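# Fill the carton's empty end cell with a bottle

## Task

A carton has one row whose final cell has no bottle. Take a bottle from the steel table, place it in that vacant cell, and release the gripper once it is in place.

## Robot and tools

Robot: two arms, left_arm and right_arm, each with a two-finger gripper. The names are labels only; they do not match the sides of any camera image. Something may occasionally tug on a held part or nudge a loose object.

Frame: all positions and orientations use one scene frame. Origin is on the table top midway between the arms; +x points out over the table, +y toward left_arm's side, +z up. Positions are in metres; orientations are quaternions written w first (qw, qx, qy, qz). A gripper's fingers extend along its own +z axis and close along its own y axis. The reported end_effector_position sits between the finger pads, roughly 1 cm short of the tips. Printed hand positions can be slightly wrong, more so at long reach, and arms often settle a centimetre or more off target, usually low.

Row format (used by both motion tools): a flat list of 16 numbers, always including both arms. First left_arm: x, y, z, qw, qx, qy, qz, opening; then right_arm in the same order. x, y, z and the quaternion are an absolute target pose for that gripper in the scene frame, not an offset. Opening runs from -1 (closed) to +1 (fully open, 0.094 m). Optionally append 12 stiffness scales between 0 and 1 (left_arm's six joints, then right_arm's six, base to gripper); each multiplies that joint's position gain and persists until changed. To hold an arm still, resend the exact pose from the last result before it stopped moving, plus its desired opening; to keep an orientation steady, repeat the same quaternion each time rather than copying a drifted reported one.

execute_actions(actions): actions is a list of up to 15 actions; each action is a list of up to 15 rows, each row run for one control step of 1/30 s. If fewer than 15 rows are given, the last row is held for the remaining steps. An empty list just returns state and images. Every control step clips the commanded pose to within 70 mm and 16 degrees of the measured pose, so distant targets need several actions; after an action the arm continues only to its last clipped pose. An action is rejected for both arms if any target lies more than 0.6 m from that gripper's starting position along any of the gripper's own axes; if the first action fails this or any action is malformed, nothing runs.

move(target, speed, blocking): target is one 16-number row (absolute poses, as above). Both grippers travel straight toward their poses and finish together, taking between 0.5 and 10 s; longer paths are cut off at 10 s. speed is top path speed in m/s, 0.002 to 0.5, default 0.25; rotation is capped at twice that in rad/s, turning the shorter way. The opening is applied at the start. Paths do not avoid obstacles or the other arm, and grippers lag, wander and may exceed speed, particularly near full extension. Faster contact and targets set deeper past a surface both press harder. blocking=false returns after 0.5 s while motion continues; until a result shows it ended, use wait or stop before sending more rows or moves. The result adds a "move:" line giving the ending (done, off_target, moving, held, fault) and active limits: paced means the sent pose was clipped; held means a check blocked some steps (the arm may then surge past speed). If only one arm is named, the other finished at rest. Each gripper's remaining distance to its pose is also given.

wait(seconds): 0 to 10 s; arms keep their last command; returns early if a running move ends. stop(): brakes a running move (needs stopping room; fingers continue). zoom_image(camera, region): enlarges a region [x0, y0, x1, y1] in pixels, origin top-left, at most 504 by 504, of the latest image from cam_head_left, cam_head_right, cam_high, cam_low, cam_left_wrist or cam_right_wrist (each 504x504). finished_scene(scene): ends the current scene (give its number) after the last command has been held; irreversible, and the reply says whether the goal was met. The goal must still hold at that point.

Results: a state line "left_arm: … | right_arm: …" with each gripper's position and quaternion; Joint positions (last value per arm is measured opening in metres); grip_measured on the command scale (each gripper may be off by about 1 mm); "Hand target" lines showing where the controller is now heading; for execute_actions, step readings with HELD marking steps where an arm was held back. "pose unreachable" means the clearance check altered or blocked that arm's command. FAULT lines report an arm stopped.

Joint ranges (rad), base to gripper: waist -2.618 to 3.054, shoulder 0.000 to 3.142, elbow 0.000 to 3.142, wrist pitch -1.571 to 1.571, wrist yaw -1.571 to 1.571, wrist roll -2.094 to 2.094. Elbows stop just before straight; when position and orientation conflict, position wins.

Gripping: fingers go to the grip_measured value you command (except near ±1). To hold something, command about 0.03 below the current grip_measured for a firm grip, less for a lighter one. Pad force limit is roughly 50 to 62 N, weaker on thin parts, with a brief spike on first contact.

Motor heat: holding loads heats motors, even while you are composing a reply, since the simulation keeps running and the robot holds its last command. MOTOR HOT appears from 75 °C; at 90 °C that arm halts for 10 s; at 100 °C it loses hold and falls. These appear as OVER-TEMPERATURE FAULT lines.

Avoid: knocking or placing anything off the table (fails the task), dropping or slipping the bottle, fast or hard collisions, pressing deep into surfaces, and letting the two arms strike or push each other.

Each tool is called by a JSON object that holds its "op" and its "data", one argument or row to a line.

## Session

I'll start by looking at the scene.

{"op": "execute_actions", "data": {
  "actions": []
}}

Scene clock: 0.00 s.
left_arm: end_effector_position=(+0.5283, +0.0880, +0.2692) grip_measured=+1.000 end_effector_quat_wxyz=(+0.524, -0.108, +0.843, -0.059) | right_arm: end_effector_position=(+0.3584, -0.5783, +0.1548) grip_measured=+1.000 end_effector_quat_wxyz=(+0.102, +0.773, +0.543, +0.311)
Joint positions: left_arm=[-0.445  1.923  1.743 -0.313 -0.345 -0.419  0.094] | right_arm=[-0.784  1.735  1.424 -0.922 -0.588  1.205  0.094]
Joint velocities: left_arm=[-0.022  0.002 -0.012 -0.066  0.022 -0.037  0.   ] | right_arm=[-0.002  0.002 -0.007  0.007  0.081  0.11   0.   ]
Motor temperatures (°C, as the motors report them): left_arm=[23 23 22 24 22 25] | right_arm=[24 22 24 24 24 24]
Hand target (left_arm): +0.527, +0.089, +0.266; +0.518, -0.107, +0.847, -0.054
Hand target (right_arm): +0.359, -0.578, +0.159; +0.106, +0.771, +0.545, +0.313
Joint stiffness scale: left_arm=[1. 1. 1. 1. 1. 1.] | right_arm=[1. 1. 1. 1. 1. 1.]

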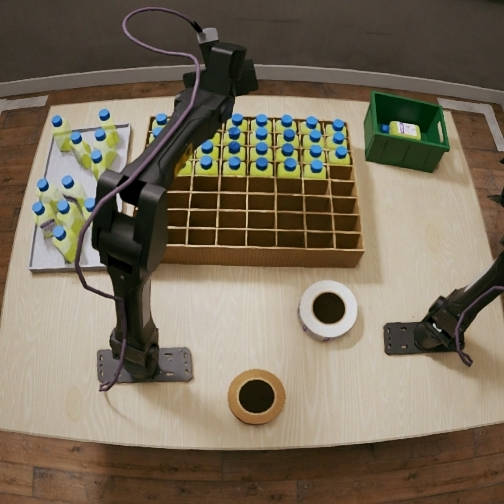

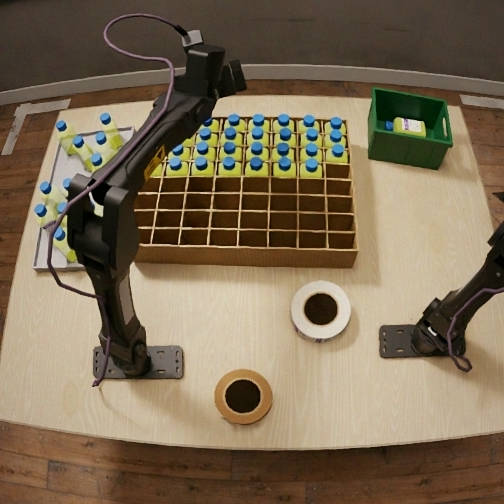

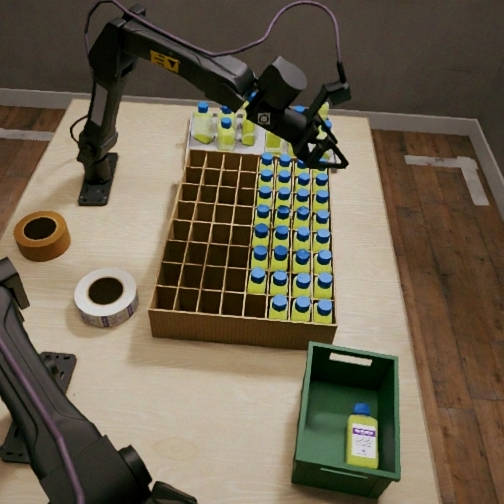

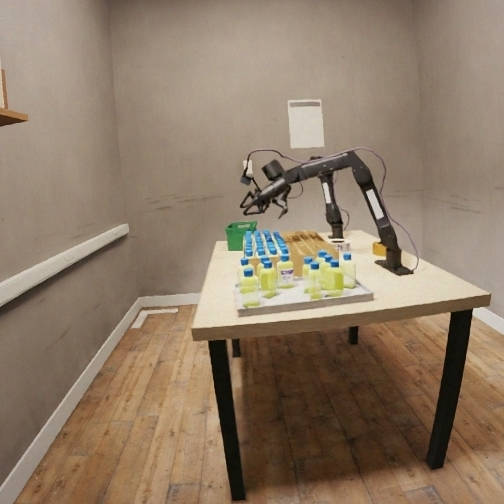

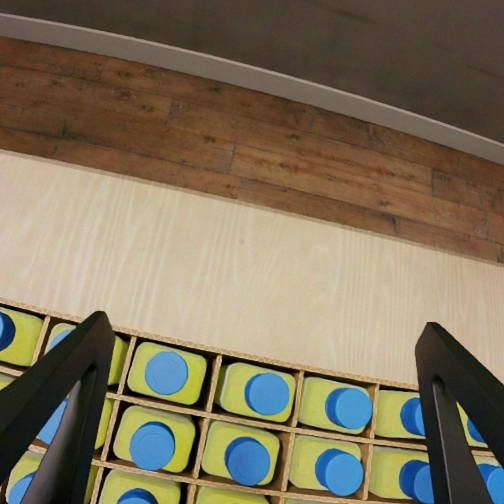

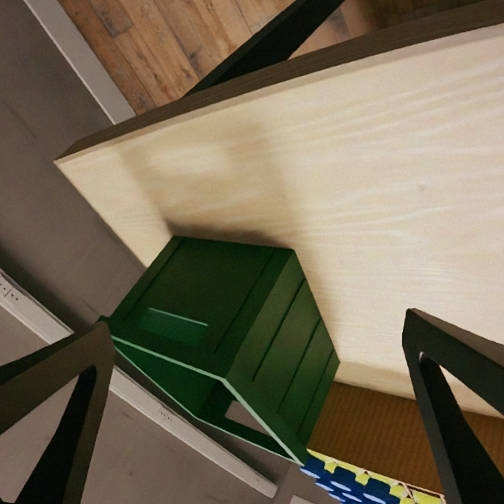

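{"op": "zoom_image", "data": {
  "camera": "cam_head_left",
  "region": [0, 80, 400, 300]
}}

{"op": "zoom_image", "data": {
  "camera": "cam_high",
  "region": [130, 80, 400, 360]
}}

{"op": "zoom_image", "data": {
  "camera": "cam_low",
  "region": [190, 200, 420, 330]
}}

Region (0, 80, 400, 300) of cam_head_left's 504x504 image, scaled by 1.260, with more detail than that image has; it fills the top 277 rows of this view, and the rest is white.

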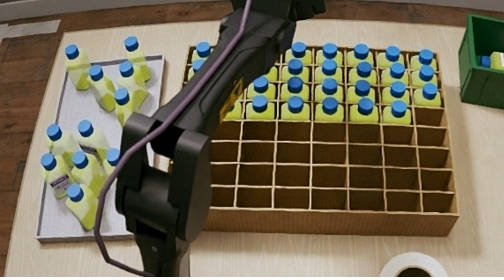

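Region (130, 80, 400, 360) of cam_high's 504x504 image, scaled by 1.800, with more detail than that image has; it fills the left 486 columns of this view, and the rest is white.

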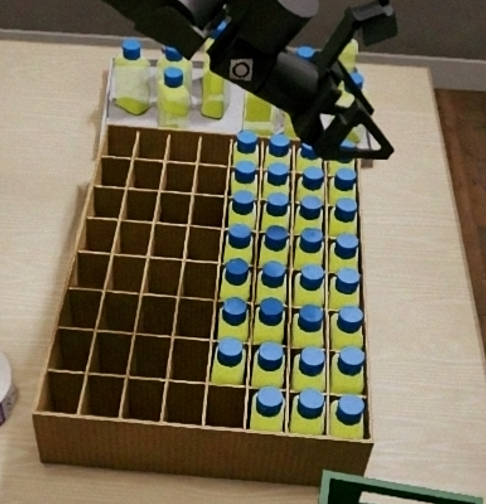

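Region (190, 200, 420, 330) of cam_low's 504x504 image, scaled by 2.191, with more detail than that image has; it fills the top 285 rows of this view, and the rest is white.

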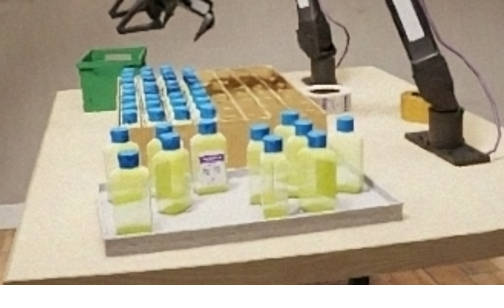

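{"op": "move", "data": {
  "target": [0.35, 0.45, 0.36, 0, 0, 1, 0, 1, 0.40, -0.20, 0.36, 0, 0, 1, 0, 1],
  "speed": 0.3
}}

Scene clock: 10.20 s.
left_arm: end_effector_position=(+0.3487, +0.4521, +0.3483) grip_measured=+1.000 end_effector_quat_wxyz=(+0.268, -0.015, +0.952, +0.144) | right_arm: end_effector_position=(+0.3966, -0.1973, +0.3590) grip_measured=+1.000 end_effector_quat_wxyz=(+0.264, +0.025, +0.950, +0.167)
Joint positions: left_arm=[ 0.442  1.962  2.563 -1.554  0.004  0.483  0.094] | right_arm=[ 0.407  1.875  2.481 -1.548 -0.095  0.459  0.094]
Joint velocities: left_arm=[-0.002 -0.002 -0.007  0.007 -0.037 -0.095  0.   ] | right_arm=[-0.002 -0.017 -0.007 -0.051  0.11   0.022  0.   ]
Motor temperatures (°C, as the motors report them): left_arm=[23 25 23 25 22 25] | right_arm=[24 23 25 25 24 24]
Hand target (left_arm): +0.344, +0.446, +0.355; +0.268, -0.007, +0.952, +0.149
Hand target (right_arm): +0.397, -0.196, +0.359; +0.266, +0.018, +0.951, +0.159
Off the commanded pose (left_arm): 0.012 m, 35 deg; orientation clipped at the last step of the last action.
Off the commanded pose (right_arm): 0.004 m, 37 deg; orientation clipped at the last step of the last action.
Joint stiffness scale: left_arm=[1. 1. 1. 1. 1. 1.] | right_arm=[1. 1. 1. 1. 1. 1.]
joint sent to its limit (left arm) — the command would take joint 4 (wrist pitch) past its lower limit, so that joint was sent only as far as its limit.
joint sent to its limit (right arm) — the command would take joint 4 (wrist pitch) past its lower limit, so that joint was sent only as far as its limit.
move: off_target (left_arm, right_arm); limits=paced

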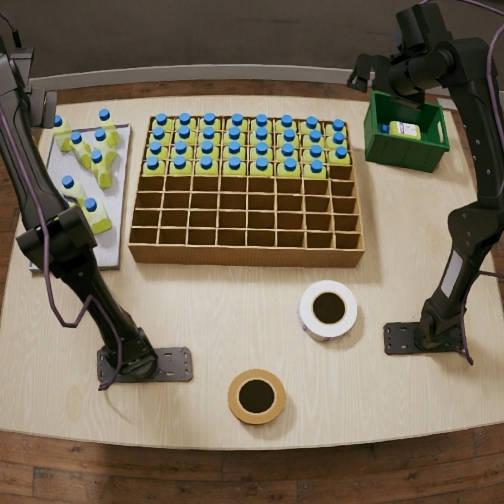

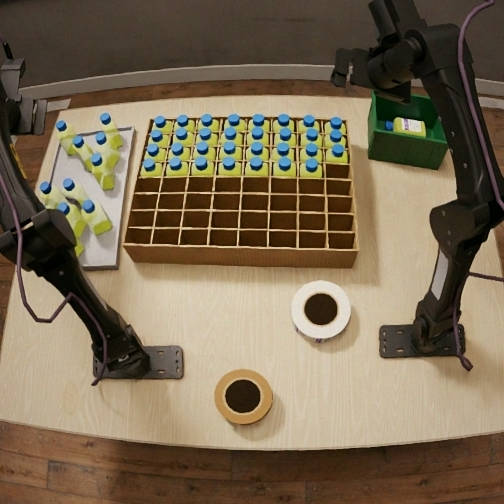

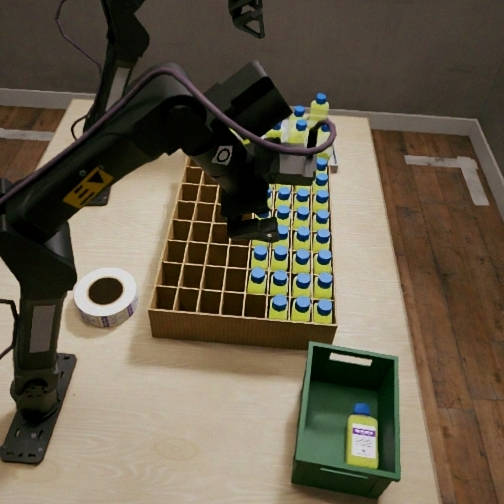

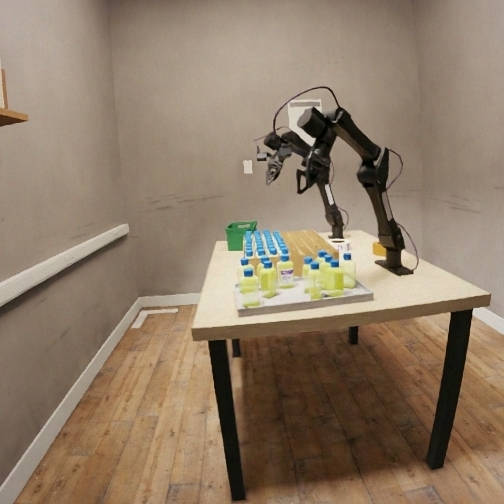

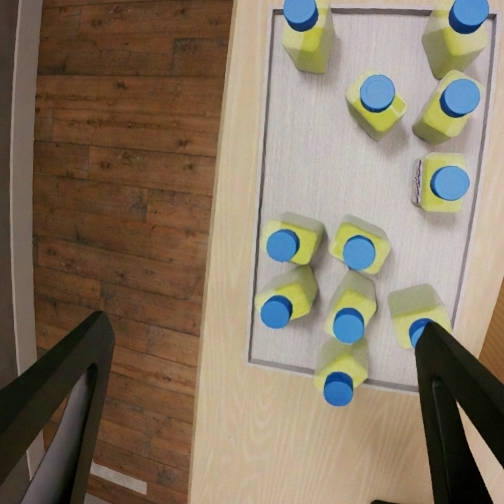

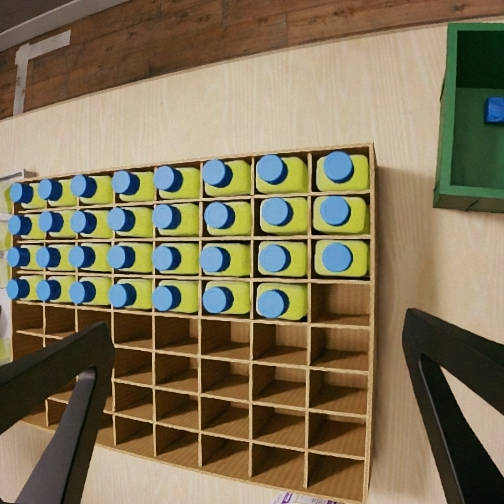

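{"op": "zoom_image", "data": {
  "camera": "cam_left_wrist",
  "region": [230, 0, 504, 420]
}}

{"op": "zoom_image", "data": {
  "camera": "cam_head_left",
  "region": [0, 90, 200, 290]
}}

Region (230, 0, 504, 420) of cam_left_wrist's 504x504 image, scaled by 1.200, with more detail than that image has; it fills the left 329 columns of this view, and the rest is white.

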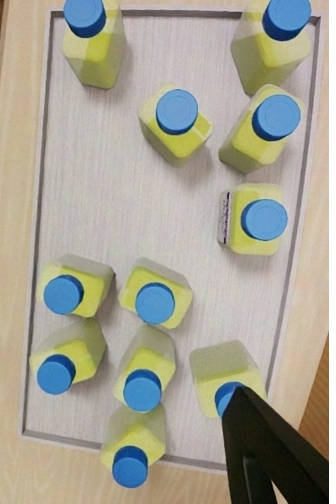

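Region (0, 90, 200, 290) of cam_head_left's 504x504 image, scaled by 2.520, with more detail than that image has.

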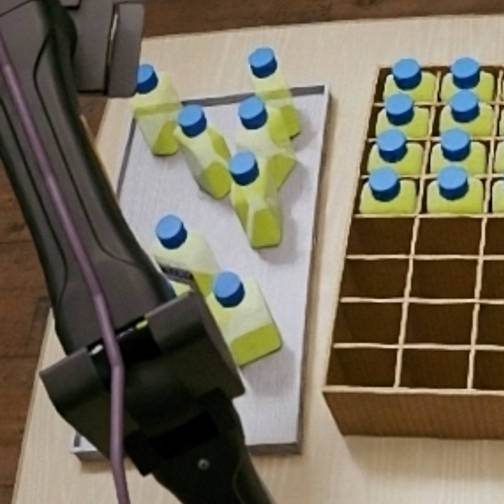

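{"op": "move", "data": {
  "target": [0.36, 0.37, 0.20, 0.4924, -0.1504, 0.8529, 0.0868, 1, 0.15, -0.40, 0.28, 0.264, 0.025, 0.950, 0.167, 1],
  "speed": 0.25
}}

Scene clock: 35.77 s.
left_arm: end_effector_position=(+0.3676, +0.3774, +0.2006) grip_measured=+1.000 end_effector_quat_wxyz=(+0.493, -0.154, +0.852, +0.085) | right_arm: end_effector_position=(+0.1553, -0.4008, +0.2818) grip_measured=+1.000 end_effector_quat_wxyz=(+0.329, +0.088, +0.940, -0.021)
Joint positions: left_arm=[ 0.253  1.327  0.887 -0.083 -0.019 -0.019  0.094] | right_arm=[-0.612  0.719  1.31  -1.551 -0.294 -0.362  0.094]
Joint velocities: left_arm=[ 0.012 -0.002 -0.017 -0.037 -0.081 -0.037  0.   ] | right_arm=[-0.002 -0.022 -0.007  0.081  0.037 -0.037  0.   ]
Motor temperatures (°C, as the motors report them): left_arm=[23 27 23 26 22 25] | right_arm=[24 24 26 26 24 24]
Hand target (left_arm): +0.365, +0.373, +0.201; +0.494, -0.153, +0.852, +0.085
Hand target (right_arm): +0.152, -0.399, +0.278; +0.321, +0.083, +0.943, -0.021
Off the commanded pose (left_arm): 0.011 m, 0 deg.
Off the commanded pose (right_arm): 0.006 m, 24 deg; orientation clipped at the last step of the last action.
Joint stiffness scale: left_arm=[1. 1. 1. 1. 1. 1.] | right_arm=[1. 1. 1. 1. 1. 1.]
joint sent to its limit (right arm) — the command would take joint 4 (wrist pitch) past its lower limit, so that joint was sent only as far as its limit.
move: off_target (left_arm, right_arm); limits=paced

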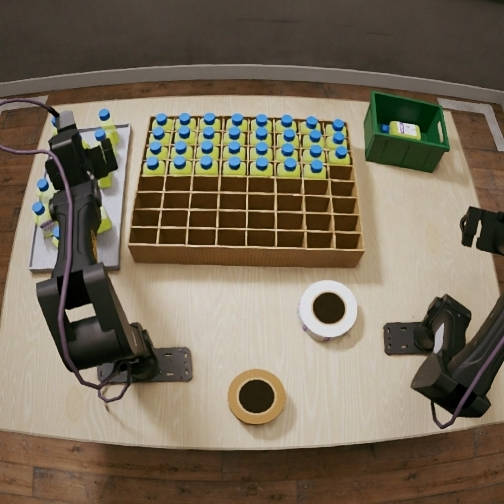

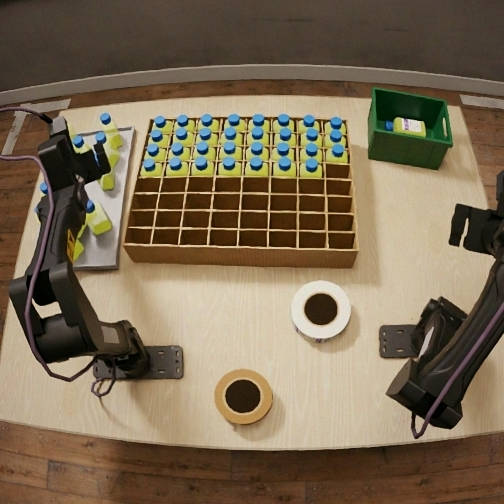

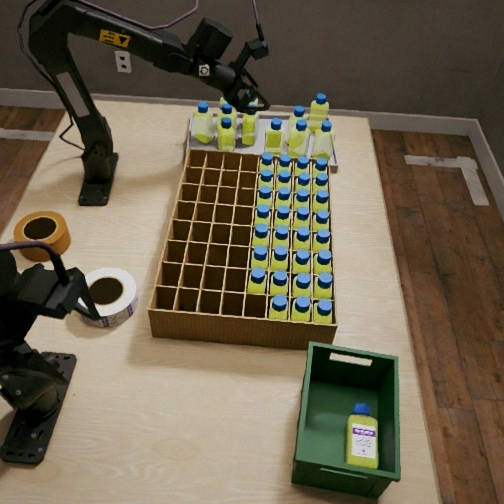

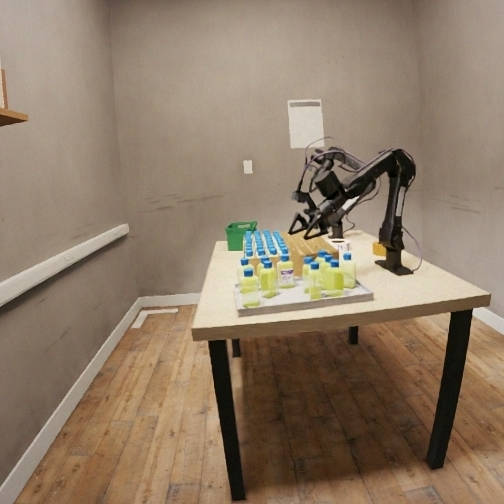

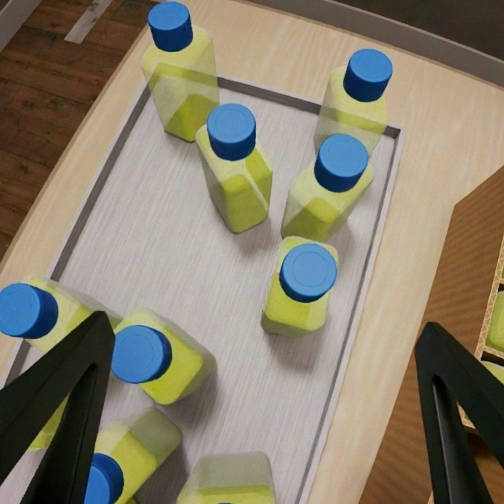

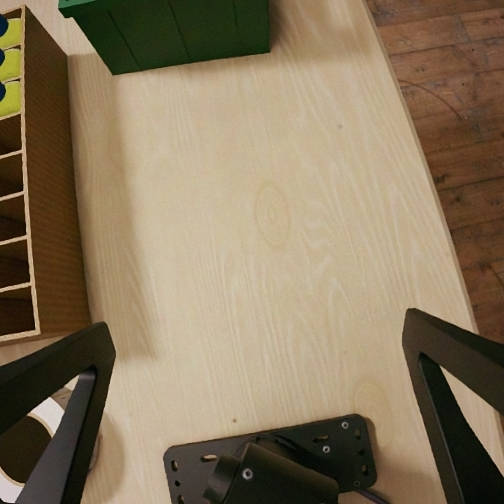

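{"op": "move", "data": {
  "target": [0.415, 0.367, 0.165, 0.4924, -0.1504, 0.8529, 0.0868, 1, 0.1553, -0.4008, 0.2818, 0.329, 0.088, 0.940, -0.021, 1],
  "speed": 0.15
}}

Scene clock: 40.57 s.
left_arm: end_effector_position=(+0.4117, +0.3693, +0.1624) grip_measured=+1.000 end_effector_quat_wxyz=(+0.491, -0.150, +0.854, +0.085) | right_arm: end_effector_position=(+0.1552, -0.4010, +0.2817) grip_measured=+1.000 end_effector_quat_wxyz=(+0.328, +0.088, +0.940, -0.022)
Joint positions: left_arm=[ 0.184  1.534  0.909  0.095 -0.076 -0.047  0.094] | right_arm=[-0.612  0.719  1.31  -1.551 -0.293 -0.363  0.094]
Joint velocities: left_arm=[ 0.017  0.002 -0.012  0.051 -0.022 -0.007  0.   ] | right_arm=[ 0.007 -0.002 -0.002  0.066 -0.022 -0.007  0.   ]
Motor temperatures (°C, as the motors report them): left_arm=[23 26 23 27 22 25] | right_arm=[24 24 25 26 24 24]
Hand target (left_arm): +0.416, +0.367, +0.166; +0.493, -0.151, +0.853, +0.086
Hand target (right_arm): +0.155, -0.401, +0.282; +0.329, +0.088, +0.940, -0.021
Off the commanded pose (left_arm): 0.005 m, 0 deg.
Off the commanded pose (right_arm): 0.000 m, 0 deg.
Joint stiffness scale: left_arm=[1. 1. 1. 1. 1. 1.] | right_arm=[1. 1. 1. 1. 1. 1.]
move: done

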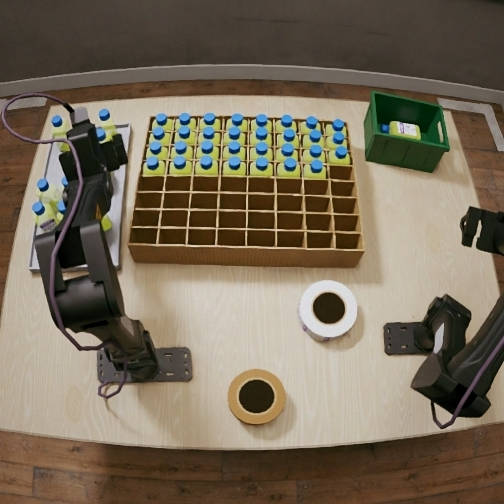

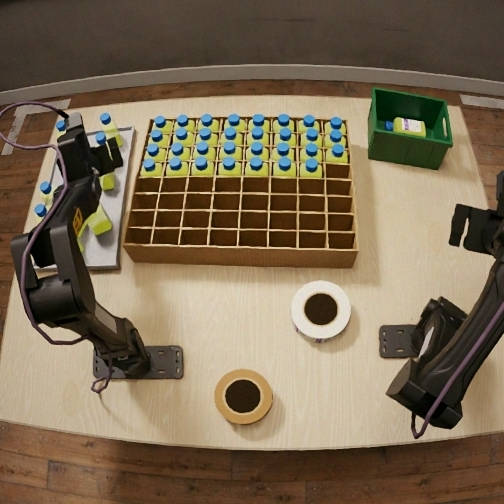

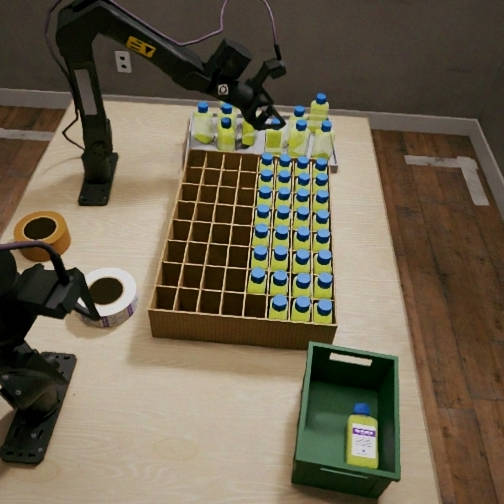

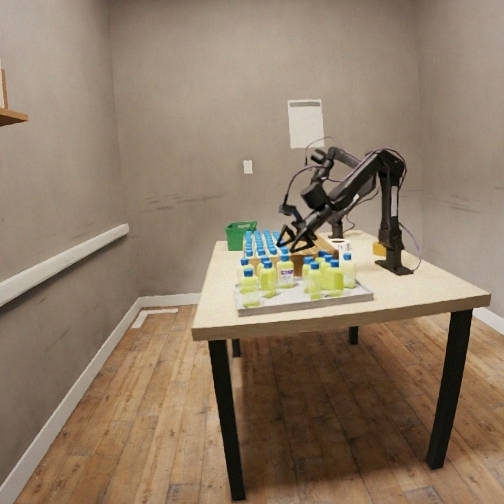

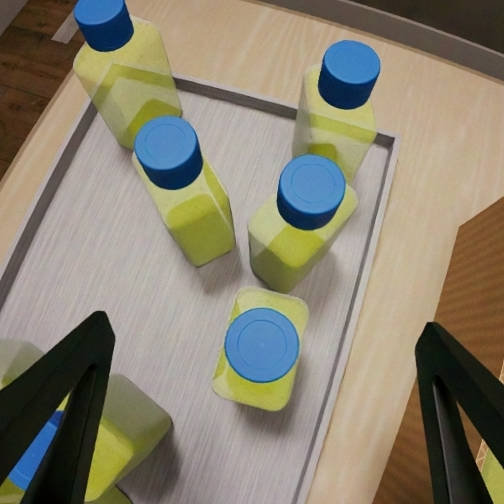

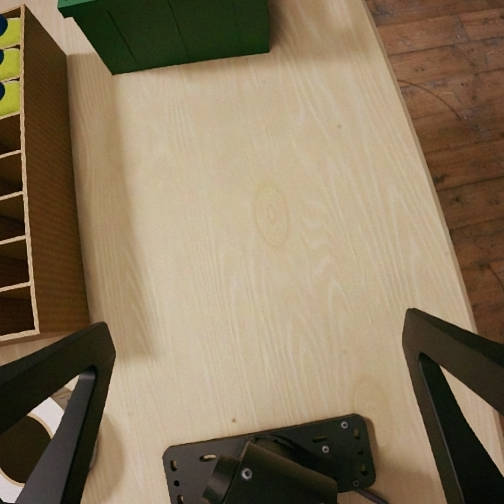

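{"op": "zoom_image", "data": {
  "camera": "cam_left_wrist",
  "region": [150, 220, 504, 504]
}}

{"op": "zoom_image", "data": {
  "camera": "cam_low",
  "region": [220, 200, 380, 320]
}}

Region (150, 220, 504, 504) of cam_left_wrist's 504x504 image, scaled by 1.424, with more detail than that image has; it fills the top 404 rows of this view, and the rest is white.

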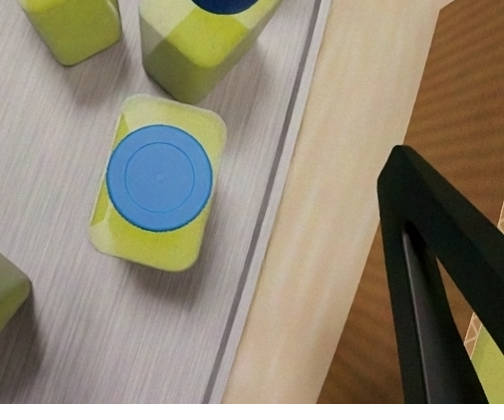

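Region (220, 200, 380, 320) of cam_low's 504x504 image, scaled by 3.150, with more detail than that image has; it fills the top 378 rows of this view, and the rest is white.

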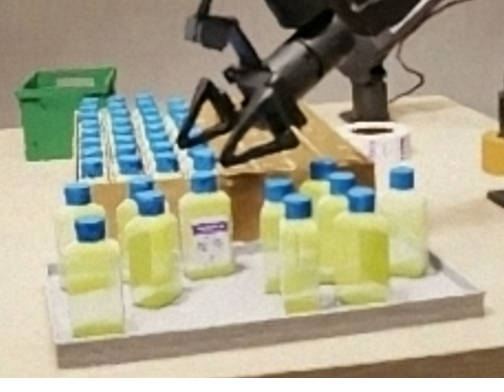

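{"op": "move", "data": {
  "target": [0.423, 0.372, 0.125, 0.4924, -0.1504, 0.8529, 0.0868, 1, 0.1553, -0.4008, 0.2818, 0.329, 0.088, 0.940, -0.021, 1],
  "speed": 0.08
}}

Scene clock: 46.67 s.
left_arm: end_effector_position=(+0.4270, +0.3735, +0.1352) grip_measured=+1.000 end_effector_quat_wxyz=(+0.503, -0.150, +0.847, +0.086) | right_arm: end_effector_position=(+0.1552, -0.4010, +0.2817) grip_measured=+1.000 end_effector_quat_wxyz=(+0.328, +0.088, +0.940, -0.022)
Joint positions: left_arm=[ 0.184  1.642  0.872  0.269 -0.077 -0.047  0.094] | right_arm=[-0.612  0.719  1.31  -1.551 -0.293 -0.363  0.094]
Joint velocities: left_arm=[-0.012 -0.002 -0.007  0.051 -0.007 -0.095  0.   ] | right_arm=[-0.002  0.002  0.007 -0.022  0.007 -0.007  0.   ]
Motor temperatures (°C, as the motors report them): left_arm=[23 26 24 28 22 25] | right_arm=[24 23 25 27 24 24]
Hand target (left_arm): +0.424, +0.372, +0.125; +0.492, -0.150, +0.853, +0.087
Hand target (right_arm): +0.155, -0.401, +0.282; +0.329, +0.088, +0.940, -0.021
Off the commanded pose (left_arm): 0.011 m, 1 deg.
Off the commanded pose (right_arm): 0.000 m, 0 deg.
Joint stiffness scale: left_arm=[1. 1. 1. 1. 1. 1.] | right_arm=[1. 1. 1. 1. 1. 1.]
move: off_target (left_arm)

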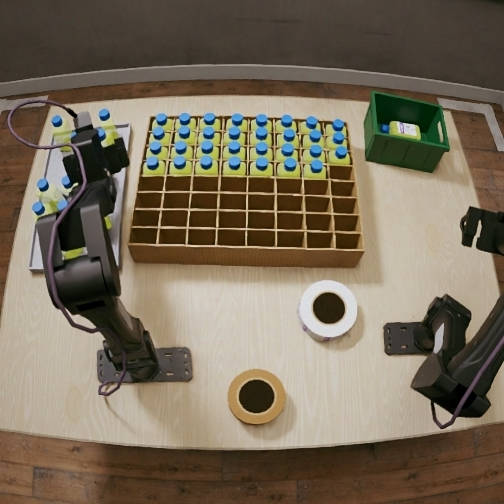

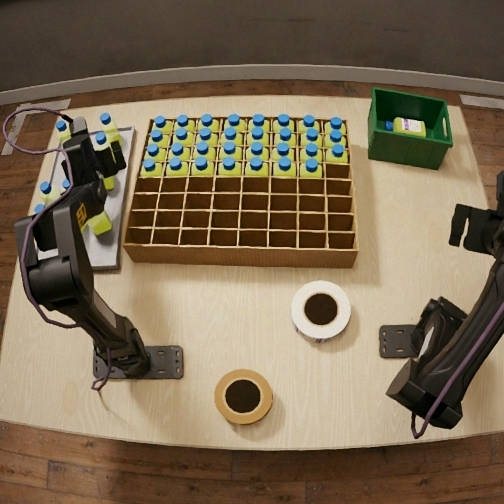

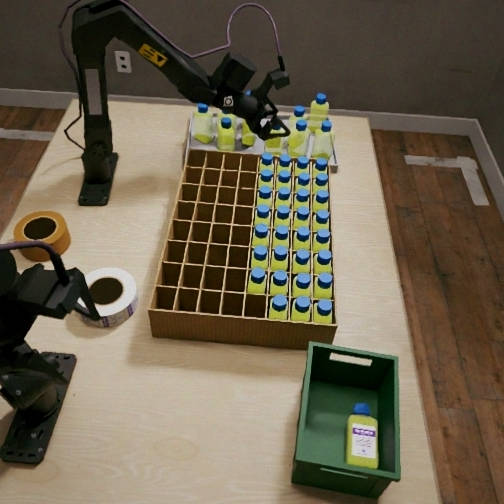

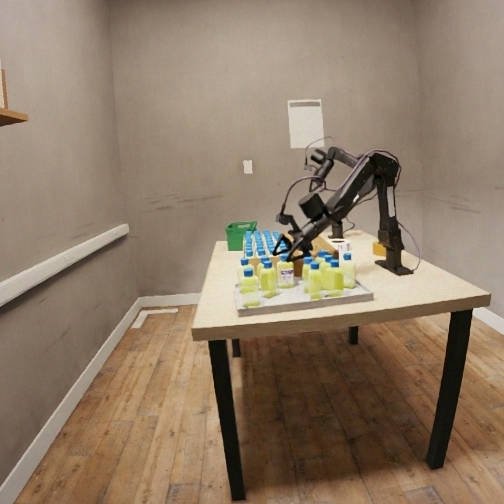

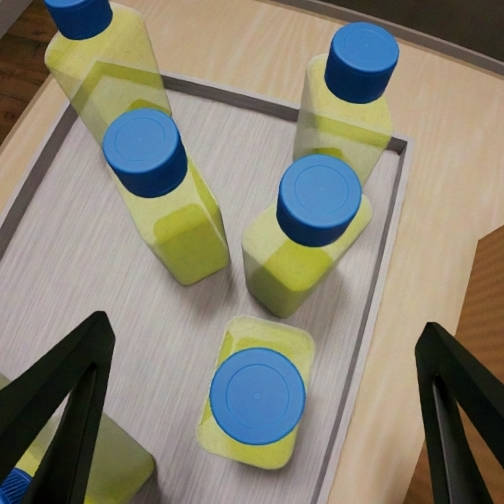

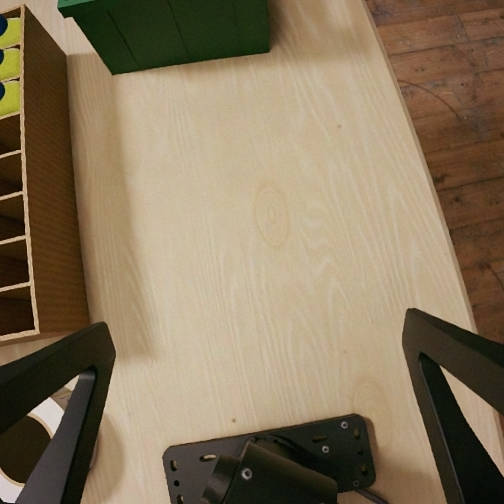

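{"op": "zoom_image", "data": {
  "camera": "cam_low",
  "region": [230, 200, 370, 310]
}}

{"op": "zoom_image", "data": {
  "camera": "cam_high",
  "region": [180, 50, 350, 180]
}}

Region (230, 200, 370, 310) of cam_low's 504x504 image, scaled by 3.600, with more detail than that image has; it fills the top 396 rows of this view, and the rest is white.

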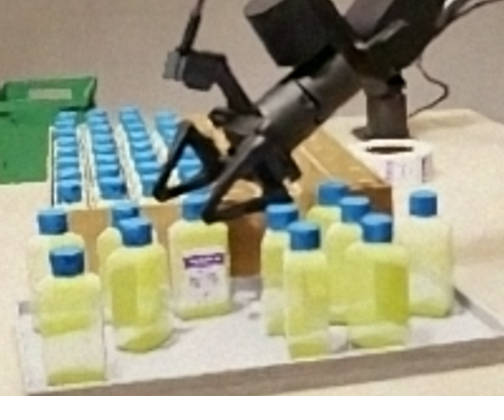

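Region (180, 50, 350, 180) of cam_high's 504x504 image, scaled by 2.965, with more detail than that image has; it fills the top 385 rows of this view, and the rest is white.

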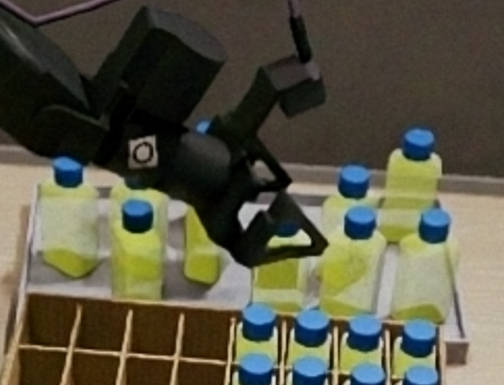

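{"op": "move", "data": {
  "target": [0.418, 0.372, 0.148, 0.4924, -0.1504, 0.8529, 0.0868, 0.0, 0.1553, -0.4008, 0.2818, 0.329, 0.088, 0.940, -0.021, 1],
  "speed": 0.05
}}

{"op": "move", "data": {
  "target": [0.418, 0.372, 0.127, 0.4924, -0.1504, 0.8529, 0.0868, 0.0, 0.1553, -0.4008, 0.2818, 0.329, 0.088, 0.940, -0.021, 1],
  "speed": 0.05
}}

Scene clock: 52.83 s.
left_arm: end_effector_position=(+0.4174, +0.3709, +0.1398) grip_measured=+0.002 end_effector_quat_wxyz=(+0.491, -0.150, +0.854, +0.085) | right_arm: end_effector_position=(+0.1552, -0.4010, +0.2817) grip_measured=+1.000 end_effector_quat_wxyz=(+0.328, +0.088, +0.940, -0.022)
Joint positions: left_arm=[ 0.184  1.596  0.872  0.195 -0.077 -0.047  0.047] | right_arm=[-0.612  0.719  1.31  -1.551 -0.293 -0.363  0.094]
Joint velocities: left_arm=[ 0.007 -0.027  0.002 -0.037  0.022  0.007 -0.   ] | right_arm=[ 0.002  0.002 -0.002 -0.066 -0.081 -0.022  0.   ]
Motor temperatures (°C, as the motors report them): left_arm=[23 26 24 29 22 25] | right_arm=[24 23 25 27 24 24]
Hand target (left_arm): +0.418, +0.372, +0.148; +0.493, -0.150, +0.853, +0.087
Hand target (right_arm): +0.155, -0.401, +0.282; +0.329, +0.088, +0.940, -0.021
Off the commanded pose (left_arm): 0.008 m, 0 deg.
Off the commanded pose (right_arm): 0.000 m, 0 deg.
Joint stiffness scale: left_arm=[1. 1. 1. 1. 1. 1.] | right_arm=[1. 1. 1. 1. 1. 1.]
move: done

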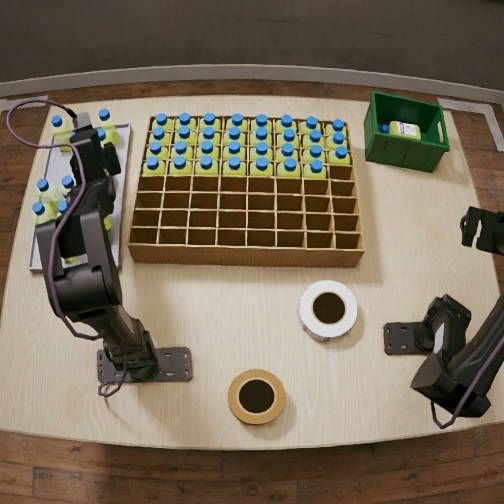

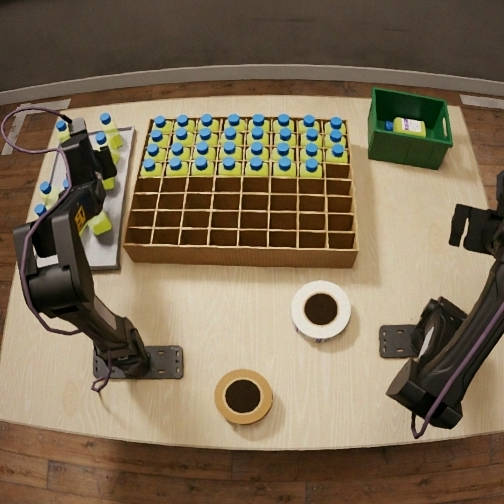

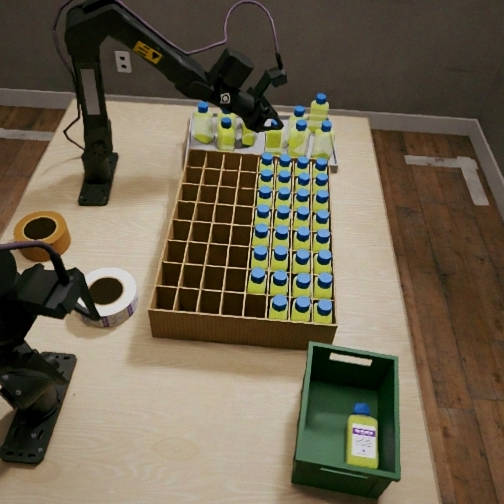

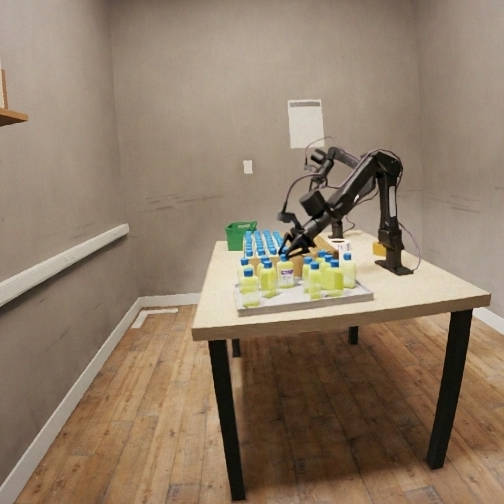

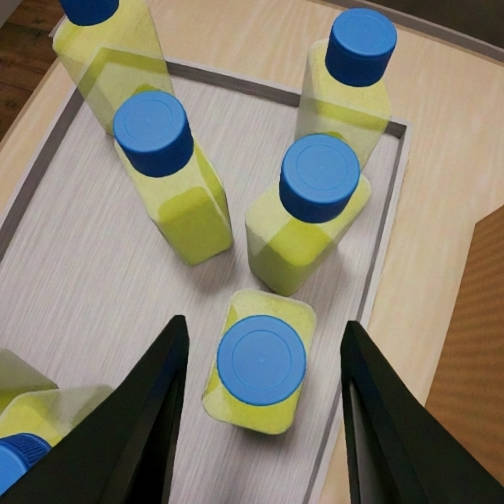

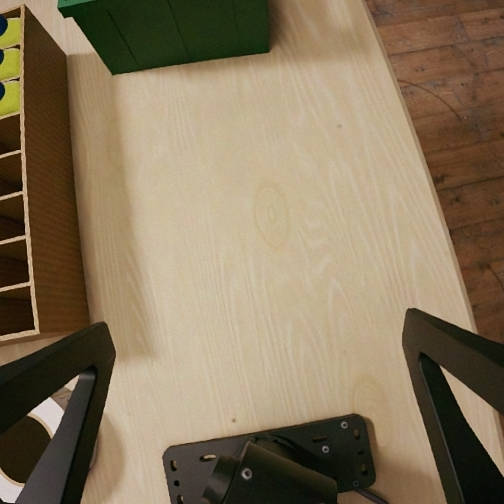

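Scene clock: 53.67 s.
left_arm: end_effector_position=(+0.4220, +0.3721, +0.1396) grip_measured=+0.002 end_effector_quat_wxyz=(+0.505, -0.150, +0.845, +0.087) | right_arm: end_effector_position=(+0.1552, -0.4010, +0.2817) grip_measured=+1.000 end_effector_quat_wxyz=(+0.328, +0.088, +0.940, -0.022)
Joint positions: left_arm=[ 0.184  1.614  0.856  0.262 -0.077 -0.047  0.047] | right_arm=[-0.612  0.719  1.31  -1.551 -0.293 -0.363  0.094]
Joint velocities: left_arm=[-0.022 -0.017 -0.002  0.066  0.007 -0.007  0.001] | right_arm=[-0.007 -0.007  0.012  0.051 -0.007 -0.022  0.   ]
Motor temperatures (°C, as the motors report them): left_arm=[23 26 24 29 22 25] | right_arm=[24 23 25 27 24 24]
Hand target (left_arm): +0.418, +0.372, +0.127; +0.492, -0.150, +0.853, +0.087
Hand target (right_arm): +0.155, -0.401, +0.282; +0.329, +0.088, +0.940, -0.021
Off the commanded pose (left_arm): 0.013 m, 2 deg.
Off the commanded pose (right_arm): 0.000 m, 0 deg.
Joint stiffness scale: left_arm=[1. 1. 1. 1. 1. 1.] | right_arm=[1. 1. 1. 1. 1. 1.]
move: off_target (left_arm)

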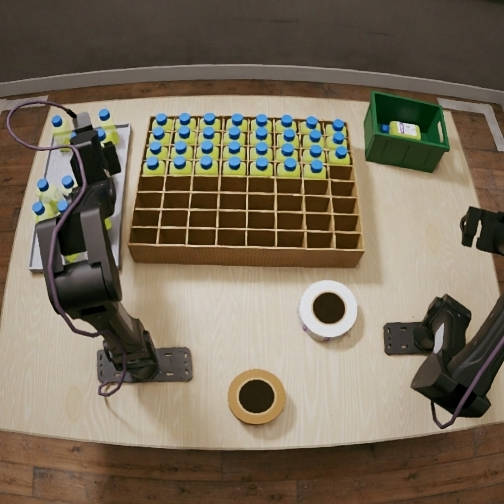

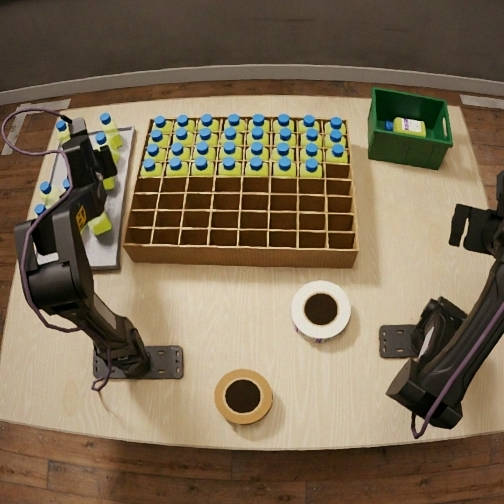

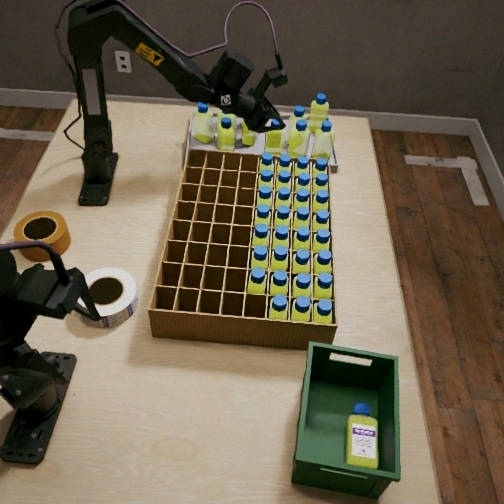

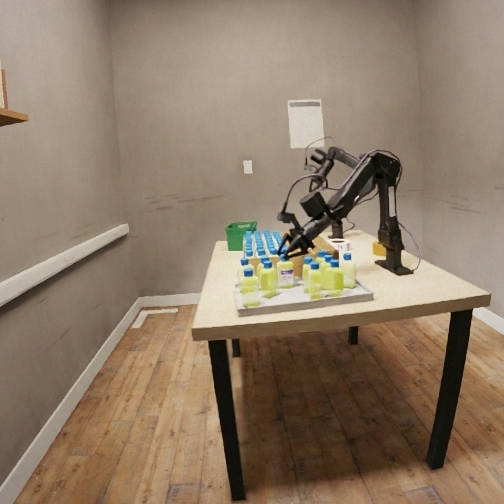

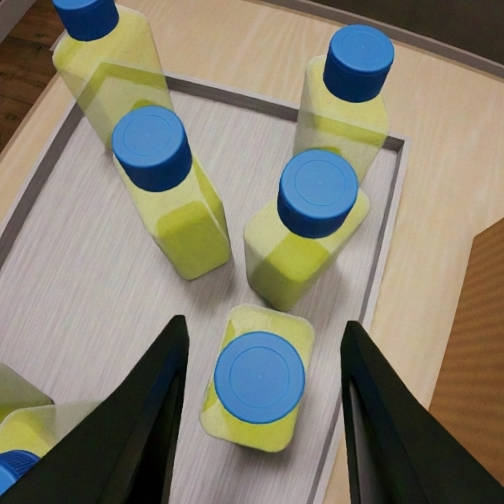

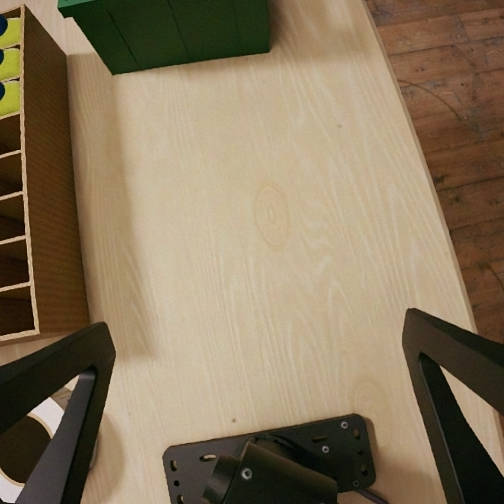

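{"op": "zoom_image", "data": {
  "camera": "cam_low",
  "region": [250, 200, 370, 300]
}}

{"op": "zoom_image", "data": {
  "camera": "cam_high",
  "region": [180, 50, 330, 170]
}}

Region (250, 200, 370, 300) of cam_low's 504x504 image, scaled by 4.200, with more detail than that image has.

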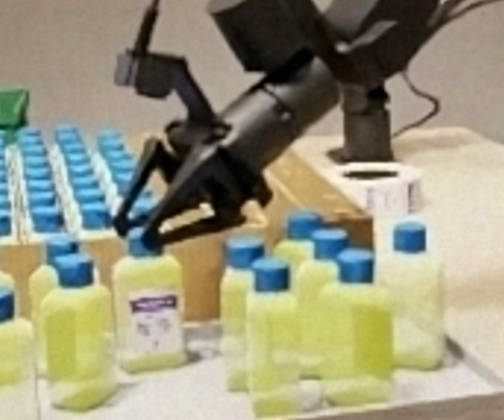

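Region (180, 50, 330, 170) of cam_high's 504x504 image, scaled by 3.360, with more detail than that image has; it fills the top 403 rows of this view, and the rest is white.

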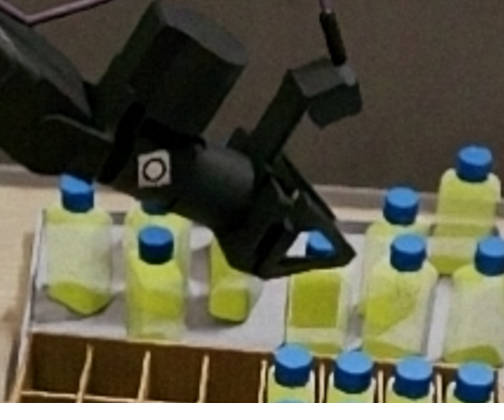

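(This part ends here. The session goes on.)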